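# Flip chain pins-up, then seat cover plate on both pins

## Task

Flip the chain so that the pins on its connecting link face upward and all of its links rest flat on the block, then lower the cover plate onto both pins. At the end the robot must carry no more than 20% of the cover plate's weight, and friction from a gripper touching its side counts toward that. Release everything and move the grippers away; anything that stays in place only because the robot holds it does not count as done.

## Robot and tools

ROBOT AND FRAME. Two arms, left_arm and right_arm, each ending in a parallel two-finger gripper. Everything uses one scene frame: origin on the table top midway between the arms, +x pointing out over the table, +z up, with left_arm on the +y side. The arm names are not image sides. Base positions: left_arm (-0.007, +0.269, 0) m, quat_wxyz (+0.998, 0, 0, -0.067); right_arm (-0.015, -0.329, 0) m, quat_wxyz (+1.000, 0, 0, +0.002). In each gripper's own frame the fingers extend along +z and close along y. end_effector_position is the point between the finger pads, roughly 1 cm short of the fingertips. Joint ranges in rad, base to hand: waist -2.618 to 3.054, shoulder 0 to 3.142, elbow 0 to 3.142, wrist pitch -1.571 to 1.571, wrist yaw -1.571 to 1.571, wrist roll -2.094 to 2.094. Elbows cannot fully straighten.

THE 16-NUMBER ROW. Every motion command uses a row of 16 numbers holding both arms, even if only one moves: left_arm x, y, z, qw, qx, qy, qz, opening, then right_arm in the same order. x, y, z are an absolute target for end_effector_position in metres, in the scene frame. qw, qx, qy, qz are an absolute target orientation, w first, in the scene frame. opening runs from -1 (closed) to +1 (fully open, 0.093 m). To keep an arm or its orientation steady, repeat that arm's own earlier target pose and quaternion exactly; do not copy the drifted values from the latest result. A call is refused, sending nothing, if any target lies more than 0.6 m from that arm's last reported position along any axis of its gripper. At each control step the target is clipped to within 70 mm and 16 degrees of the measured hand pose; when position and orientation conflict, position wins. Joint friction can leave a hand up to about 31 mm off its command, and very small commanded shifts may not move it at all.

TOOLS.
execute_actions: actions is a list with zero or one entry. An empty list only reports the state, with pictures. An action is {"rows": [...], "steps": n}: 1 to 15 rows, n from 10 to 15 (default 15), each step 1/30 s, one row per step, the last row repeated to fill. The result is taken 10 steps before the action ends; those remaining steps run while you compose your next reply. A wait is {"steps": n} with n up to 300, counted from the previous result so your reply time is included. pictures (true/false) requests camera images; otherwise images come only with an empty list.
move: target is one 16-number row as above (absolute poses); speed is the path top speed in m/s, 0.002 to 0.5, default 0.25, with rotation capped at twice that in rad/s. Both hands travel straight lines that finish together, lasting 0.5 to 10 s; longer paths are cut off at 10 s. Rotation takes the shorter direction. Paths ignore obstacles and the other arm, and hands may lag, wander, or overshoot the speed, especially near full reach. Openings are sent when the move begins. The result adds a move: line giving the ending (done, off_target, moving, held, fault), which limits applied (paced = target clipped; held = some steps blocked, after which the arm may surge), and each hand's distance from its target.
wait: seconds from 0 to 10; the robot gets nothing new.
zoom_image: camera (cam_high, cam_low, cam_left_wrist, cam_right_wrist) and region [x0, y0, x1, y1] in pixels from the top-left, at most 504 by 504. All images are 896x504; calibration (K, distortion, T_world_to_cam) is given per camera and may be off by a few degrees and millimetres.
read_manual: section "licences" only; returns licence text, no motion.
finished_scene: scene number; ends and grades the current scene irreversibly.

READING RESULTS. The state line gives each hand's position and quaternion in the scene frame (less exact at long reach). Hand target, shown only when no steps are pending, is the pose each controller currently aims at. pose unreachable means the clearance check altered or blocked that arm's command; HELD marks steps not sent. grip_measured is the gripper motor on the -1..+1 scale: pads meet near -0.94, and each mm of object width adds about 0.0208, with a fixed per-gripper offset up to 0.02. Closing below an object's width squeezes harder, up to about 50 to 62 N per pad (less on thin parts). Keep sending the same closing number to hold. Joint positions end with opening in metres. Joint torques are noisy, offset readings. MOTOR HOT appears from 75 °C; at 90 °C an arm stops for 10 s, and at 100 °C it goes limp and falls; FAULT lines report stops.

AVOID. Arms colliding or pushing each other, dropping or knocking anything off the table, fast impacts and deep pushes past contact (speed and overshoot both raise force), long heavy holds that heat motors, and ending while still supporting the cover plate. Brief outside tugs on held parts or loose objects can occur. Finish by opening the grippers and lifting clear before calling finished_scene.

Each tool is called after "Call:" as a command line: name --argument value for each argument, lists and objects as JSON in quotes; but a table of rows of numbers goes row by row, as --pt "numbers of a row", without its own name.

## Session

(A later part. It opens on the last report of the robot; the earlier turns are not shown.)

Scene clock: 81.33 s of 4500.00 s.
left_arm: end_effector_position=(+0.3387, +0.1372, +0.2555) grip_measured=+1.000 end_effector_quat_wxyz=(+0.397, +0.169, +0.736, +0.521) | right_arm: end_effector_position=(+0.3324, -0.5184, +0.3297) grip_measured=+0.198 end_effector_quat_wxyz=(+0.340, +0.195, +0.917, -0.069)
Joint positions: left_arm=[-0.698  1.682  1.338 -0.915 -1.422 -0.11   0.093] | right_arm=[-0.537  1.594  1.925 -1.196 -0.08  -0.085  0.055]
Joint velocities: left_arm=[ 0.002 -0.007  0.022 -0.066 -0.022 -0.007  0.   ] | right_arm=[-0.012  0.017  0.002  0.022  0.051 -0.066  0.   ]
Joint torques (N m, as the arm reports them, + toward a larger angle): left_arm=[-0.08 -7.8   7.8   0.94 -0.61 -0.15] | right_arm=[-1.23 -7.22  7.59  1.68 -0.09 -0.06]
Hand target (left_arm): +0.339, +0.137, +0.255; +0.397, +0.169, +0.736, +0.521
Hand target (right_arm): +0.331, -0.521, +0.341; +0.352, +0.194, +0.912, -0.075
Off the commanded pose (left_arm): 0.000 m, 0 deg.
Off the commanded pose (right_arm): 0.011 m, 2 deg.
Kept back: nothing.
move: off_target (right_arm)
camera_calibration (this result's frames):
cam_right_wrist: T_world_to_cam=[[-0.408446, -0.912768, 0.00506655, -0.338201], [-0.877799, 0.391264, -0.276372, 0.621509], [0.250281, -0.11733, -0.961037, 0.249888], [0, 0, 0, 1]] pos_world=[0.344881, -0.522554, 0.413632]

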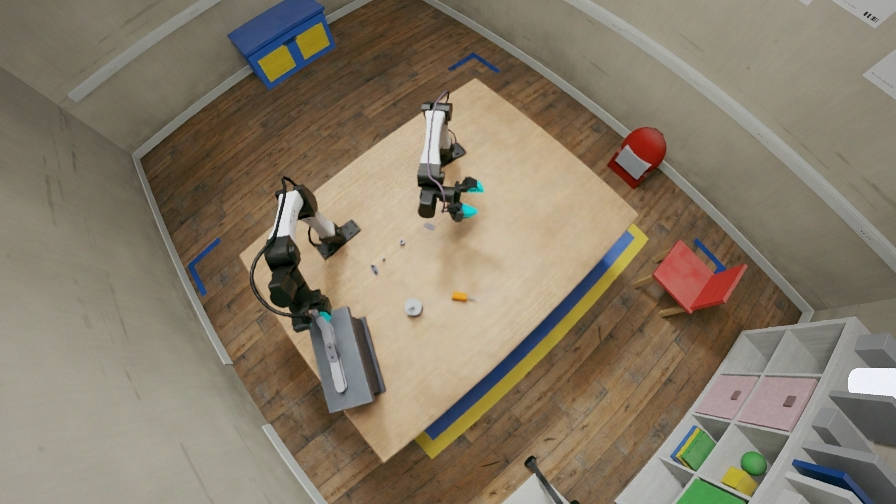

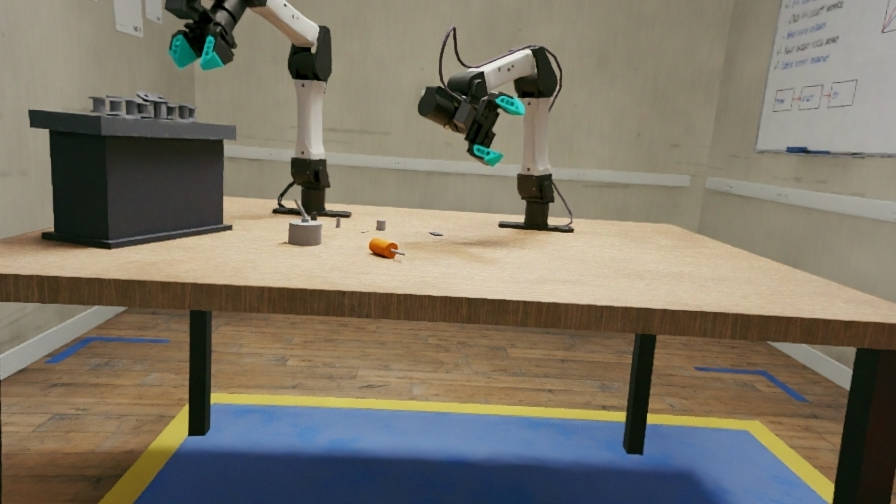

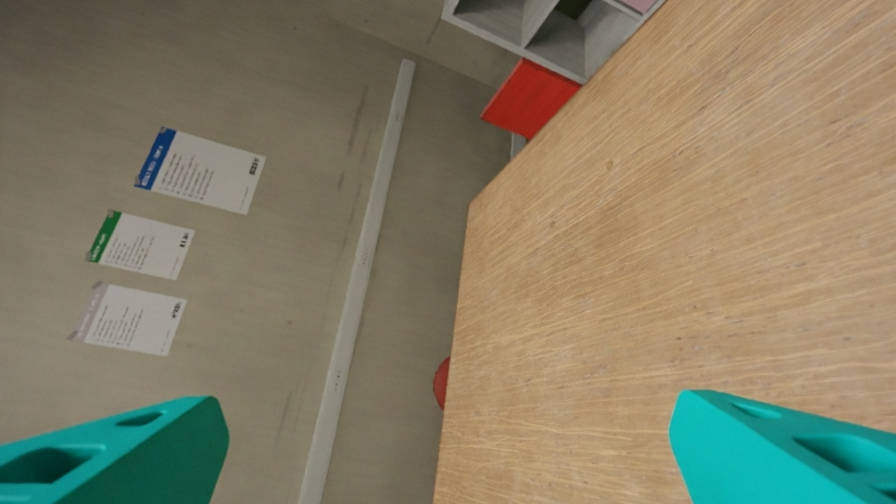

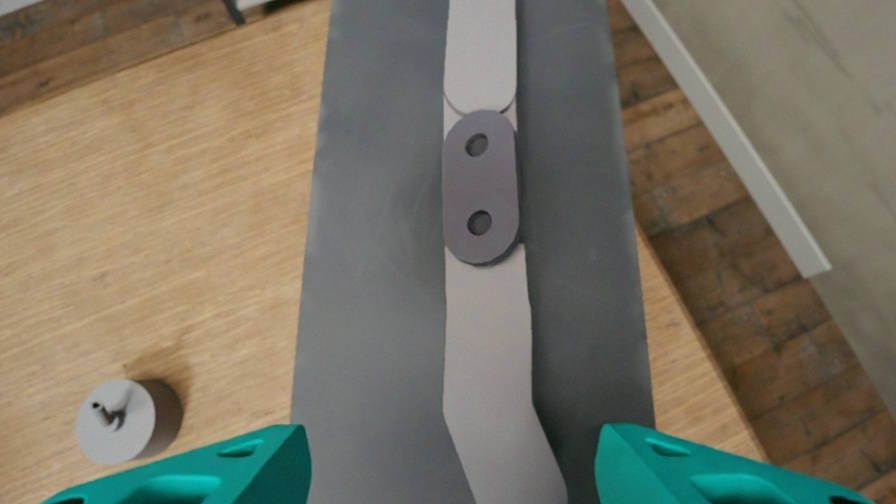

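Call:
move --target '[0.3387,0.1372,0.2555,0.397,0.169,0.736,0.521,1,0.407,-0.563,0.275,0.352,0.194,0.912,-0.075,0.0]' --speed 0.1

Scene clock: 84.00 s of 4500.00 s.
left_arm: end_effector_position=(+0.3387, +0.1372, +0.2555) grip_measured=+1.000 end_effector_quat_wxyz=(+0.397, +0.169, +0.736, +0.521) | right_arm: end_effector_position=(+0.4028, -0.5599, +0.2789) grip_measured=+0.002 end_effector_quat_wxyz=(+0.353, +0.193, +0.912, -0.074)
Joint positions: left_arm=[-0.698  1.682  1.338 -0.915 -1.422 -0.11   0.093] | right_arm=[-0.537  1.794  1.907 -0.95  -0.08  -0.085  0.045]
Joint velocities: left_arm=[-0.002 -0.007 -0.002  0.022 -0.022 -0.022  0.   ] | right_arm=[-0.002 -0.007 -0.017  0.081  0.037  0.022 -0.001]
Joint torques (N m, as the arm reports them, + toward a larger angle): left_arm=[ 0.01 -7.7   7.89  0.95 -0.58 -0.14] | right_arm=[-0.56 -8.76  5.83  1.94 -0.04  0.04]
Hand target (left_arm): +0.339, +0.137, +0.255; +0.397, +0.169, +0.736, +0.521
Hand target (right_arm): +0.406, -0.562, +0.274; +0.352, +0.194, +0.912, -0.075
Off the commanded pose (left_arm): 0.000 m, 0 deg.
Off the commanded pose (right_arm): 0.007 m, 0 deg.
Kept back: nothing.
move: done
camera_calibration (this result's frames):
cam_right_wrist: T_world_to_cam=[[-0.408613, -0.91267, 0.00829835, -0.347846], [-0.870551, 0.386993, -0.303936, 0.687935], [0.274182, -0.131416, -0.952656, 0.158698], [0, 0, 0, 1]] pos_world=[0.413236, -0.562839, 0.36316]

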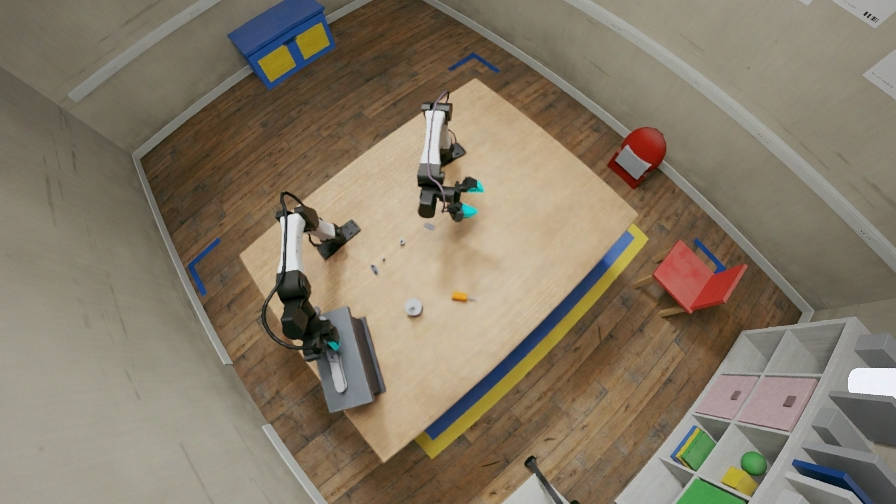

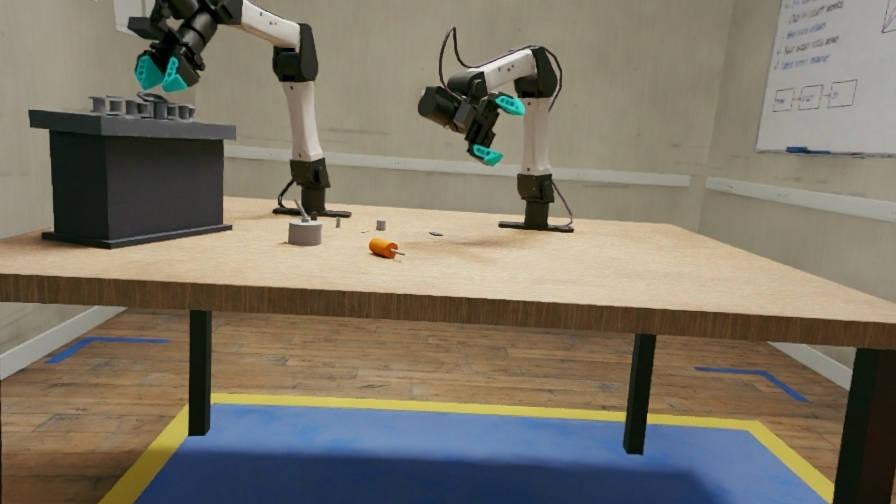

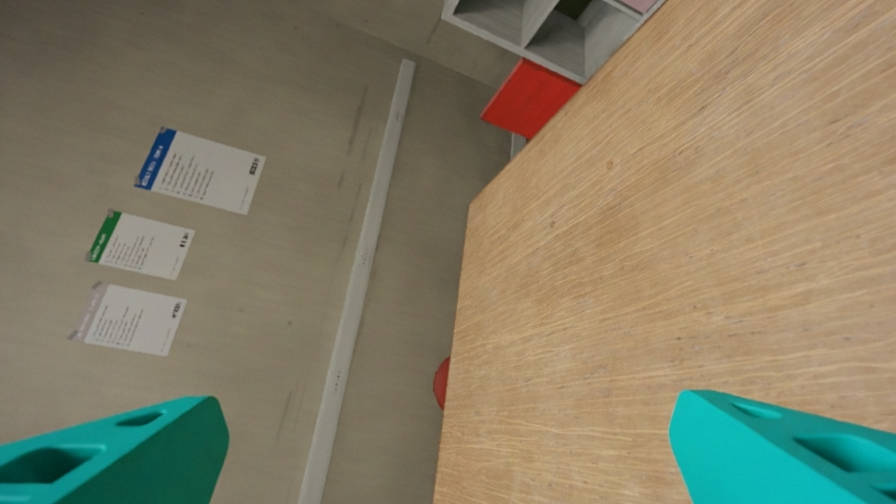

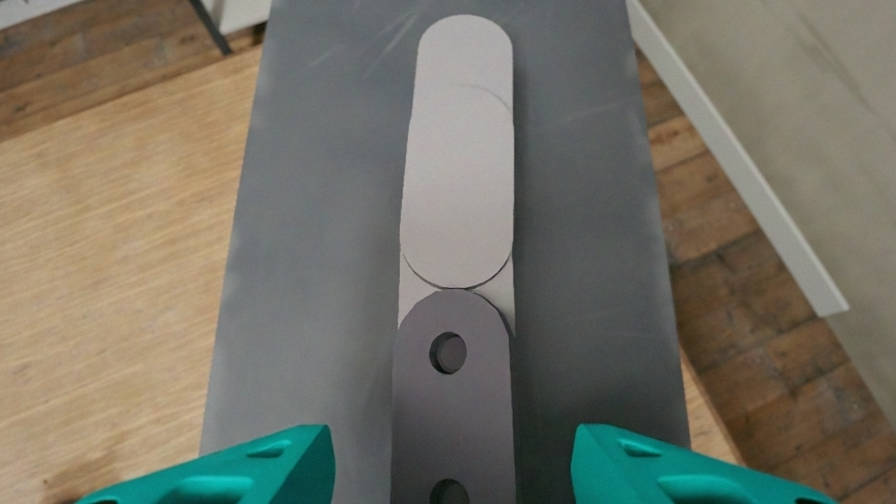

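Straddle and centre.

Call:
move --target '[0.3387,0.1372,0.2555,0.397,0.169,0.736,0.521,1,0.41,-0.564,0.243,0.352,0.194,0.912,-0.075,0.0]' --speed 0.05

Call:
move --target '[0.3387,0.1372,0.2555,0.397,0.169,0.736,0.521,1,0.41,-0.564,0.243,0.352,0.194,0.912,-0.075,-0.42]'

Call:
move --target '[0.3387,0.1372,0.2555,0.397,0.169,0.736,0.521,1,0.41,-0.564,0.243,0.352,0.194,0.912,-0.075,0.0]'

Call:
move --target '[0.3387,0.1372,0.2555,0.397,0.169,0.736,0.521,1,0.405,-0.562,0.29,0.352,0.194,0.912,-0.075,0.0]' --speed 0.1

Call:
zoom_image --camera "cam_low" --region '[80,70,210,130]'

Scene clock: 85.80 s of 4500.00 s.
left_arm: end_effector_position=(+0.3387, +0.1372, +0.2555) grip_measured=+1.000 end_effector_quat_wxyz=(+0.397, +0.169, +0.736, +0.521) | right_arm: end_effector_position=(+0.4106, -0.5644, +0.2456) grip_measured=+0.002 end_effector_quat_wxyz=(+0.352, +0.193, +0.913, -0.073)
Joint positions: left_arm=[-0.698  1.682  1.338 -0.915 -1.422 -0.11   0.093] | right_arm=[-0.537  1.794  1.772 -0.818 -0.08  -0.085  0.045]
Joint velocities: left_arm=[ 0.002 -0.022 -0.007 -0.022 -0.066 -0.022  0.   ] | right_arm=[ 0.017  0.007  0.012 -0.007  0.037  0.037  0.001]
Joint torques (N m, as the arm reports them, + toward a larger angle): left_arm=[-0.05 -7.84  7.76  0.97 -0.61 -0.14] | right_arm=[ -0.51 -10.54   5.07   1.94  -0.04   0.04]
Hand target (left_arm): +0.339, +0.137, +0.255; +0.397, +0.169, +0.736, +0.521
Hand target (right_arm): +0.409, -0.564, +0.243; +0.352, +0.194, +0.913, -0.075
Off the commanded pose (left_arm): 0.000 m, 0 deg.
Off the commanded pose (right_arm): 0.003 m, 0 deg.
Kept back: nothing.
move: done
camera_calibration (this result's frames):
cam_right_wrist: T_world_to_cam=[[-0.408586, -0.912686, 0.00787345, -0.348481], [-0.871544, 0.387578, -0.300323, 0.686113], [0.271049, -0.12957, -0.953805, 0.126815], [0, 0, 0, 1]] pos_world=[0.421221, -0.567544, 0.329756]

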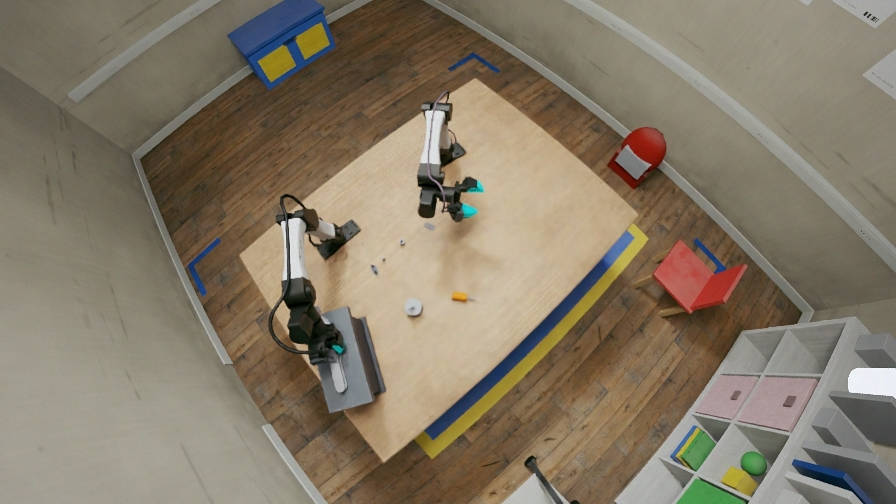

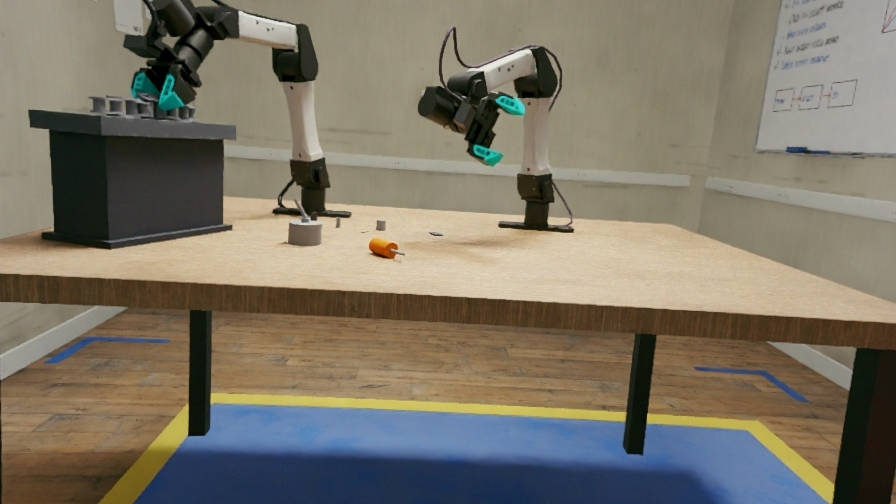

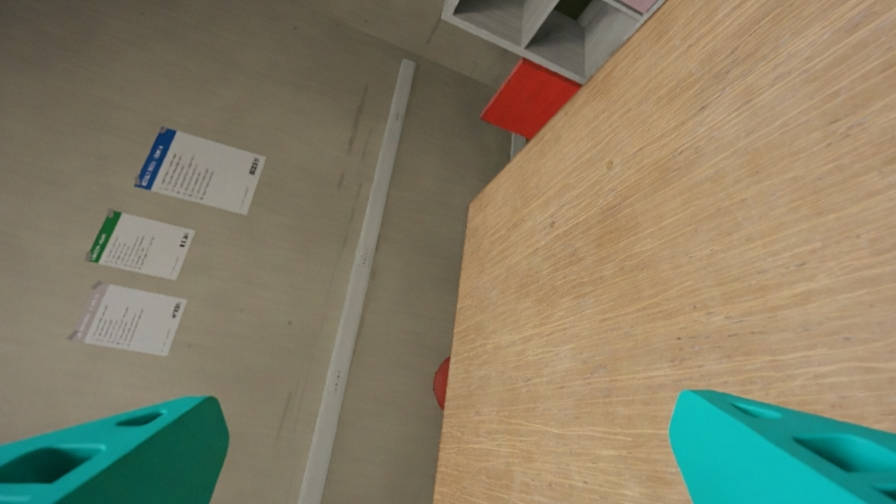

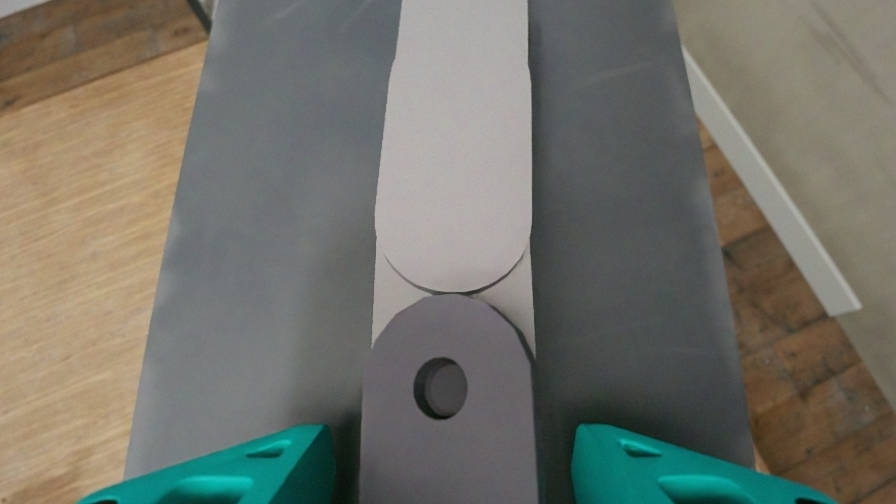

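Scene clock: 86.50 s of 4500.00 s.
left_arm: end_effector_position=(+0.3387, +0.1372, +0.2555) grip_measured=+1.000 end_effector_quat_wxyz=(+0.397, +0.169, +0.736, +0.521) | right_arm: end_effector_position=(+0.4106, -0.5644, +0.2456) grip_measured=-0.414 end_effector_quat_wxyz=(+0.352, +0.193, +0.913, -0.073)
Joint positions: left_arm=[-0.698  1.682  1.338 -0.915 -1.422 -0.11   0.093] | right_arm=[-0.537  1.794  1.772 -0.818 -0.08  -0.085  0.025]
Joint velocities: left_arm=[-0.007  0.012 -0.012 -0.007 -0.007 -0.095  0.   ] | right_arm=[-0.017 -0.007 -0.027 -0.11  -0.007  0.007 -0.   ]
Joint torques (N m, as the arm reports them, + toward a larger angle): left_arm=[-0.06 -7.77  7.71  0.94 -0.6  -0.12] | right_arm=[ -0.49 -10.37   5.25   1.94  -0.02   0.05]
Hand target (left_arm): +0.339, +0.137, +0.255; +0.397, +0.169, +0.736, +0.521
Hand target (right_arm): +0.410, -0.564, +0.243; +0.352, +0.194, +0.913, -0.075
Off the commanded pose (left_arm): 0.000 m, 0 deg.
Off the commanded pose (right_arm): 0.003 m, 0 deg.
Kept back: nothing.
move: done
camera_calibration (this result's frames):
cam_right_wrist: T_world_to_cam=[[-0.408355, -0.912792, 0.00759122, -0.348502], [-0.8716, 0.387429, -0.300354, 0.686065], [0.27122, -0.129268, -0.953798, 0.126917], [0, 0, 0, 1]] pos_world=[0.421239, -0.567505, 0.329761]

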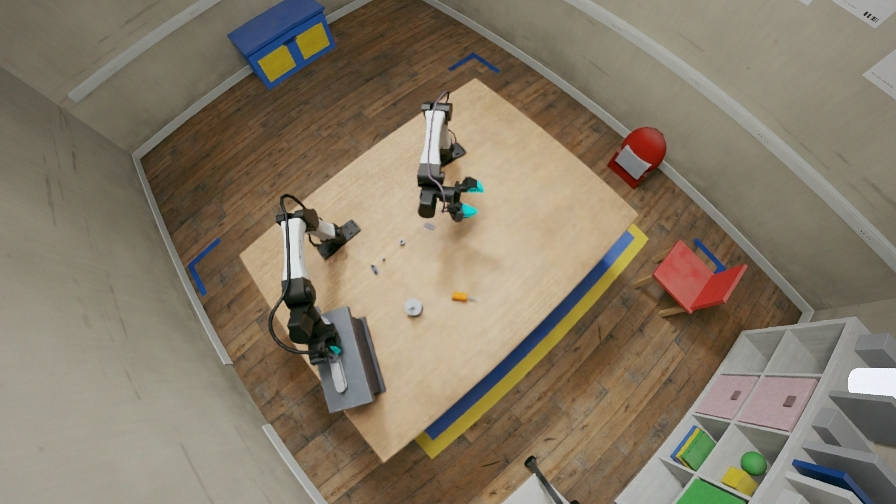

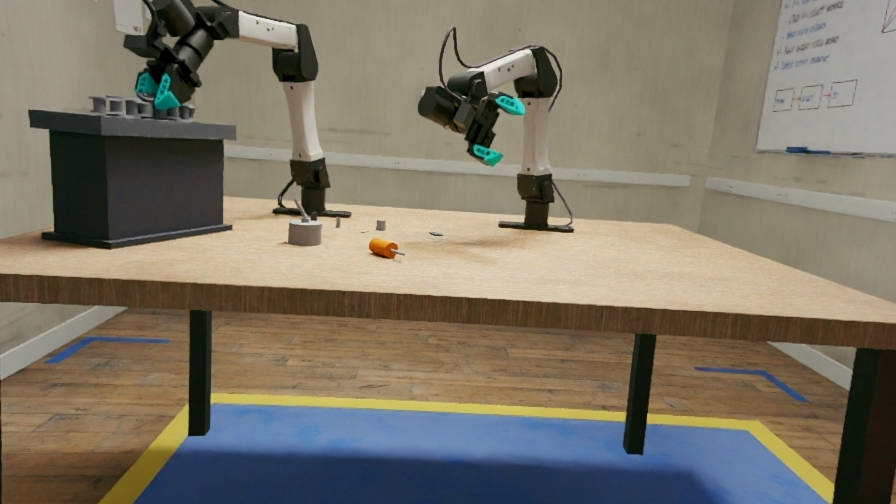

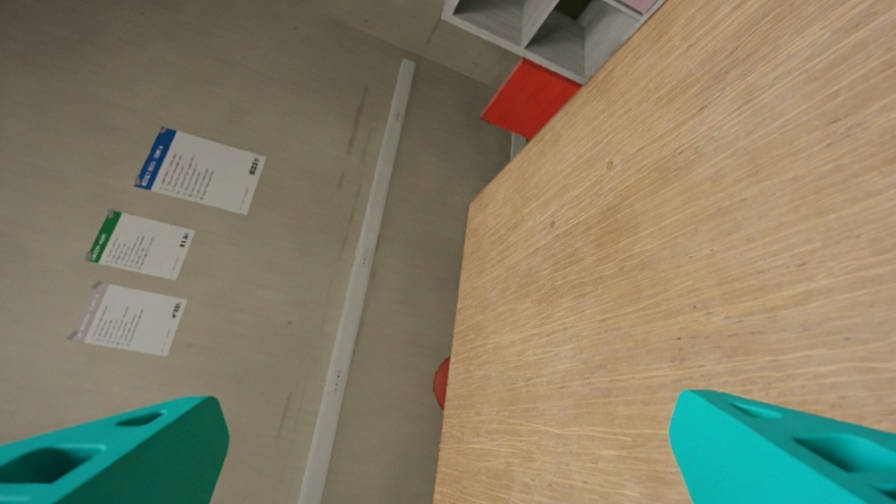

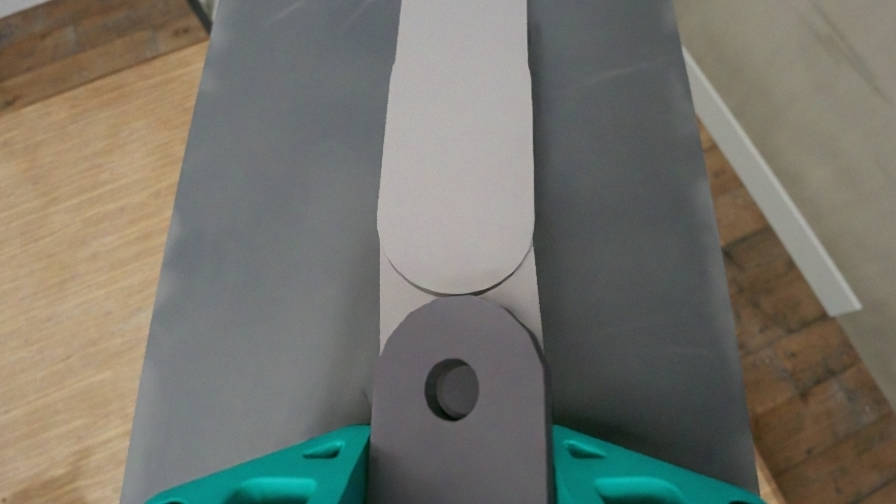

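Scene clock: 87.20 s of 4500.00 s.
left_arm: end_effector_position=(+0.3387, +0.1372, +0.2555) grip_measured=+1.000 end_effector_quat_wxyz=(+0.397, +0.169, +0.736, +0.521) | right_arm: end_effector_position=(+0.4107, -0.5645, +0.2457) grip_measured=-0.002 end_effector_quat_wxyz=(+0.352, +0.193, +0.913, -0.073)
Joint positions: left_arm=[-0.698  1.682  1.338 -0.915 -1.422 -0.11   0.093] | right_arm=[-0.537  1.794  1.772 -0.817 -0.08  -0.085  0.045]
Joint velocities: left_arm=[-0.007  0.002  0.002 -0.066  0.051 -0.037  0.   ] | right_arm=[-0.012 -0.012 -0.007 -0.037  0.022 -0.066  0.   ]
Joint torques (N m, as the arm reports them, + toward a larger angle): left_arm=[-0.04 -7.74  7.78  0.97 -0.6  -0.14] | right_arm=[ -0.5  -10.4    5.28   1.93  -0.03   0.04]
Hand target (left_arm): +0.339, +0.137, +0.255; +0.397, +0.169, +0.736, +0.521
Hand target (right_arm): +0.410, -0.564, +0.243; +0.352, +0.194, +0.913, -0.075
Off the commanded pose (left_arm): 0.000 m, 0 deg.
Off the commanded pose (right_arm): 0.003 m, 0 deg.
Kept back: nothing.
move: done
camera_calibration (this result's frames):
cam_right_wrist: T_world_to_cam=[[-0.408592, -0.912683, 0.00795844, -0.348514], [-0.871347, 0.387461, -0.301046, 0.686311], [0.271676, -0.12994, -0.953576, 0.126369], [0, 0, 0, 1]] pos_world=[0.421284, -0.567581, 0.329888]

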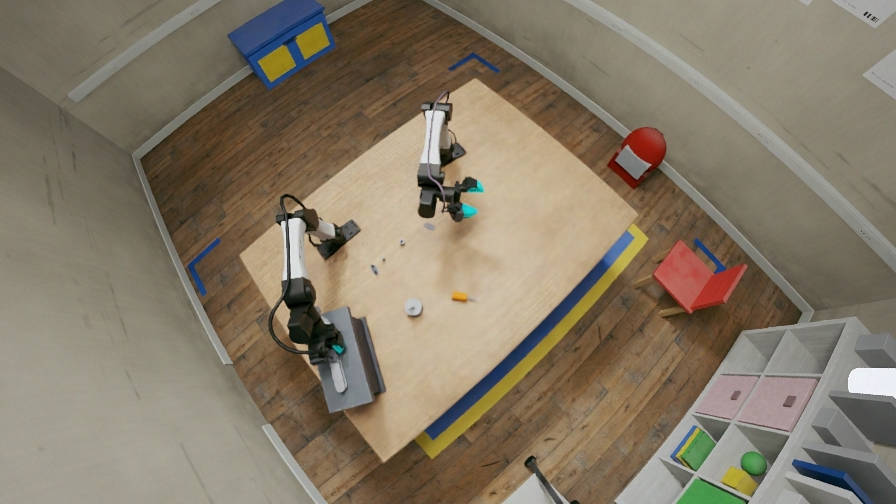

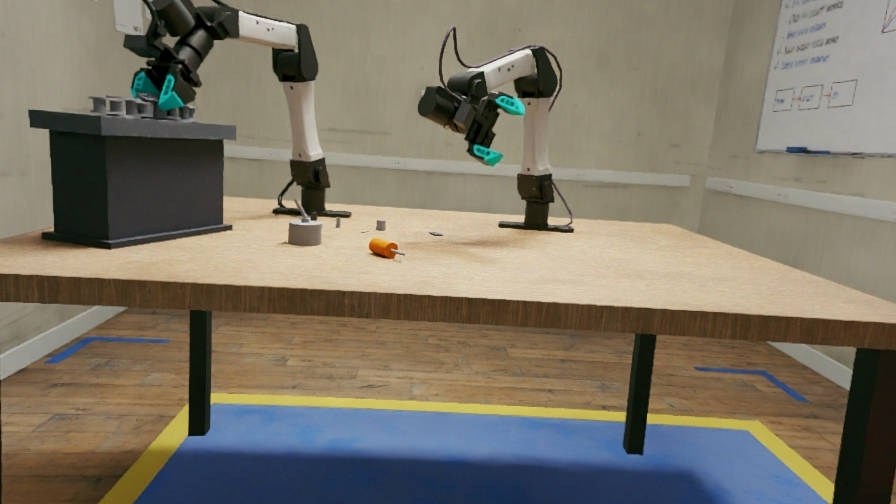

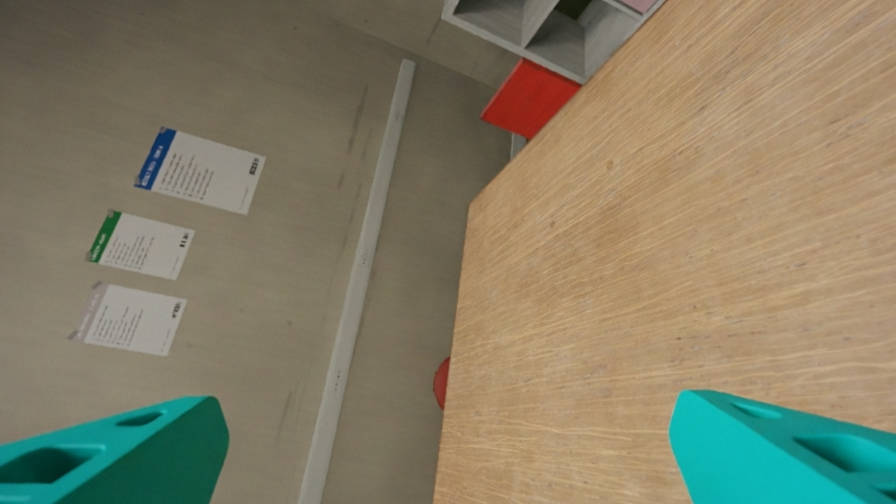

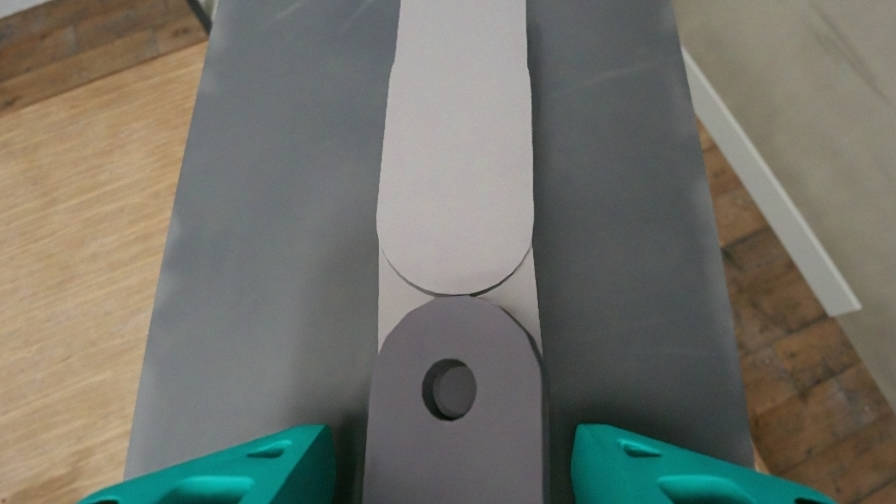

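Scene clock: 88.33 s of 4500.00 s.
left_arm: end_effector_position=(+0.3387, +0.1372, +0.2555) grip_measured=+1.000 end_effector_quat_wxyz=(+0.397, +0.169, +0.736, +0.521) | right_arm: end_effector_position=(+0.4026, -0.5597, +0.2864) grip_measured=-0.002 end_effector_quat_wxyz=(+0.349, +0.194, +0.914, -0.072)
Joint positions: left_arm=[-0.698  1.682  1.338 -0.915 -1.422 -0.11   0.093] | right_arm=[-0.537  1.816  1.974 -1.005 -0.08  -0.085  0.045]
Joint velocities: left_arm=[ 0.017  0.007  0.012  0.037  0.11  -0.095  0.   ] | right_arm=[ 0.007  0.002  0.012 -0.022 -0.007  0.037  0.001]
Joint torques (N m, as the arm reports them, + toward a larger angle): left_arm=[-0.15 -7.8   7.68  0.96 -0.6  -0.14] | right_arm=[-0.62 -8.67  7.96  1.75 -0.05  0.03]
Hand target (left_arm): +0.339, +0.137, +0.255; +0.397, +0.169, +0.736, +0.521
Hand target (right_arm): +0.406, -0.562, +0.290; +0.352, +0.194, +0.912, -0.075
Off the commanded pose (left_arm): 0.000 m, 0 deg.
Off the commanded pose (right_arm): 0.005 m, 1 deg.
Kept back: nothing.
move: done
camera_calibration (this result's frames):
cam_right_wrist: T_world_to_cam=[[-0.408545, -0.91271, 0.00715087, -0.347595], [-0.873205, 0.388556, -0.294172, 0.689056], [0.265715, -0.126426, -0.955726, 0.172976], [0, 0, 0, 1]] pos_world=[0.413716, -0.563122, 0.370504]

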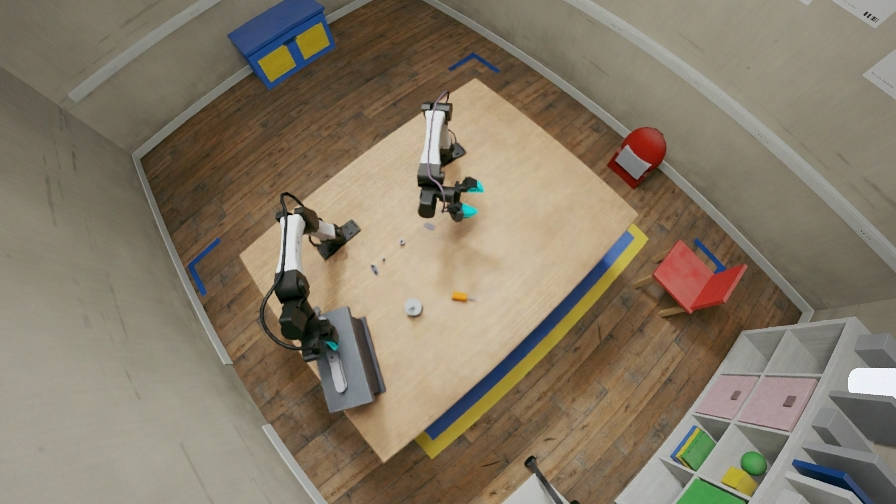

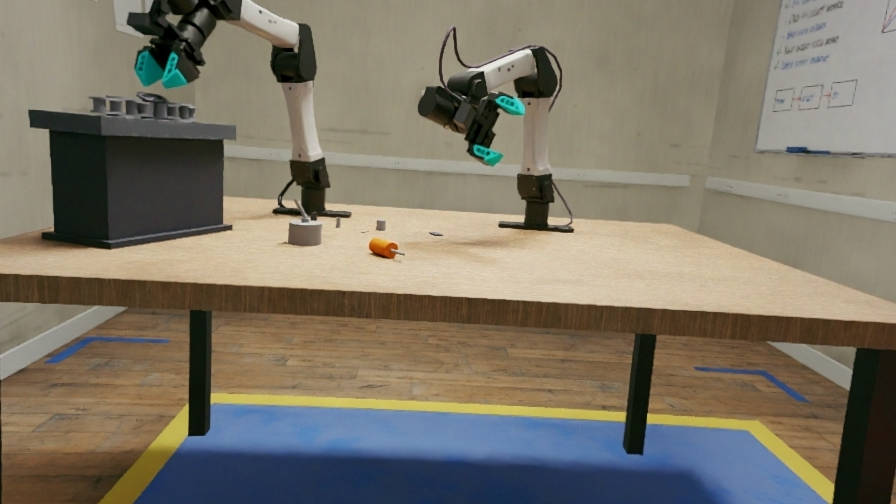

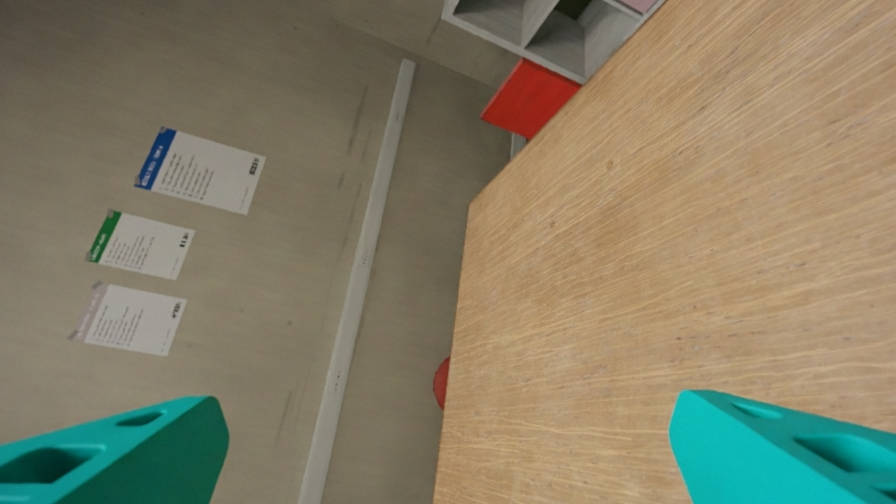

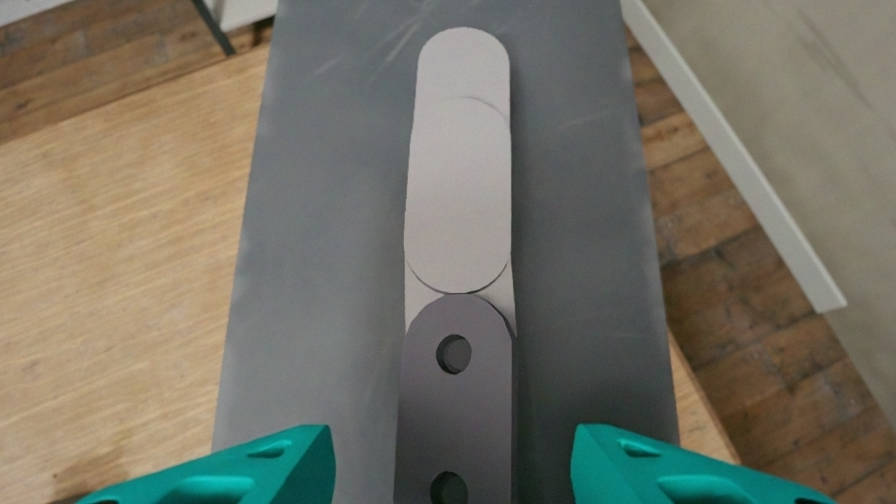

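Region (80, 70, 210, 130) of cam_low's 896x504 image, scaled by 3.877, with more detail than that image has; it fills the top 233 rows of this view, and the rest is white.

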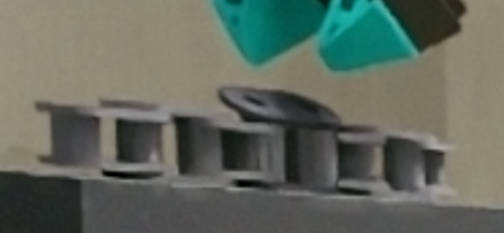

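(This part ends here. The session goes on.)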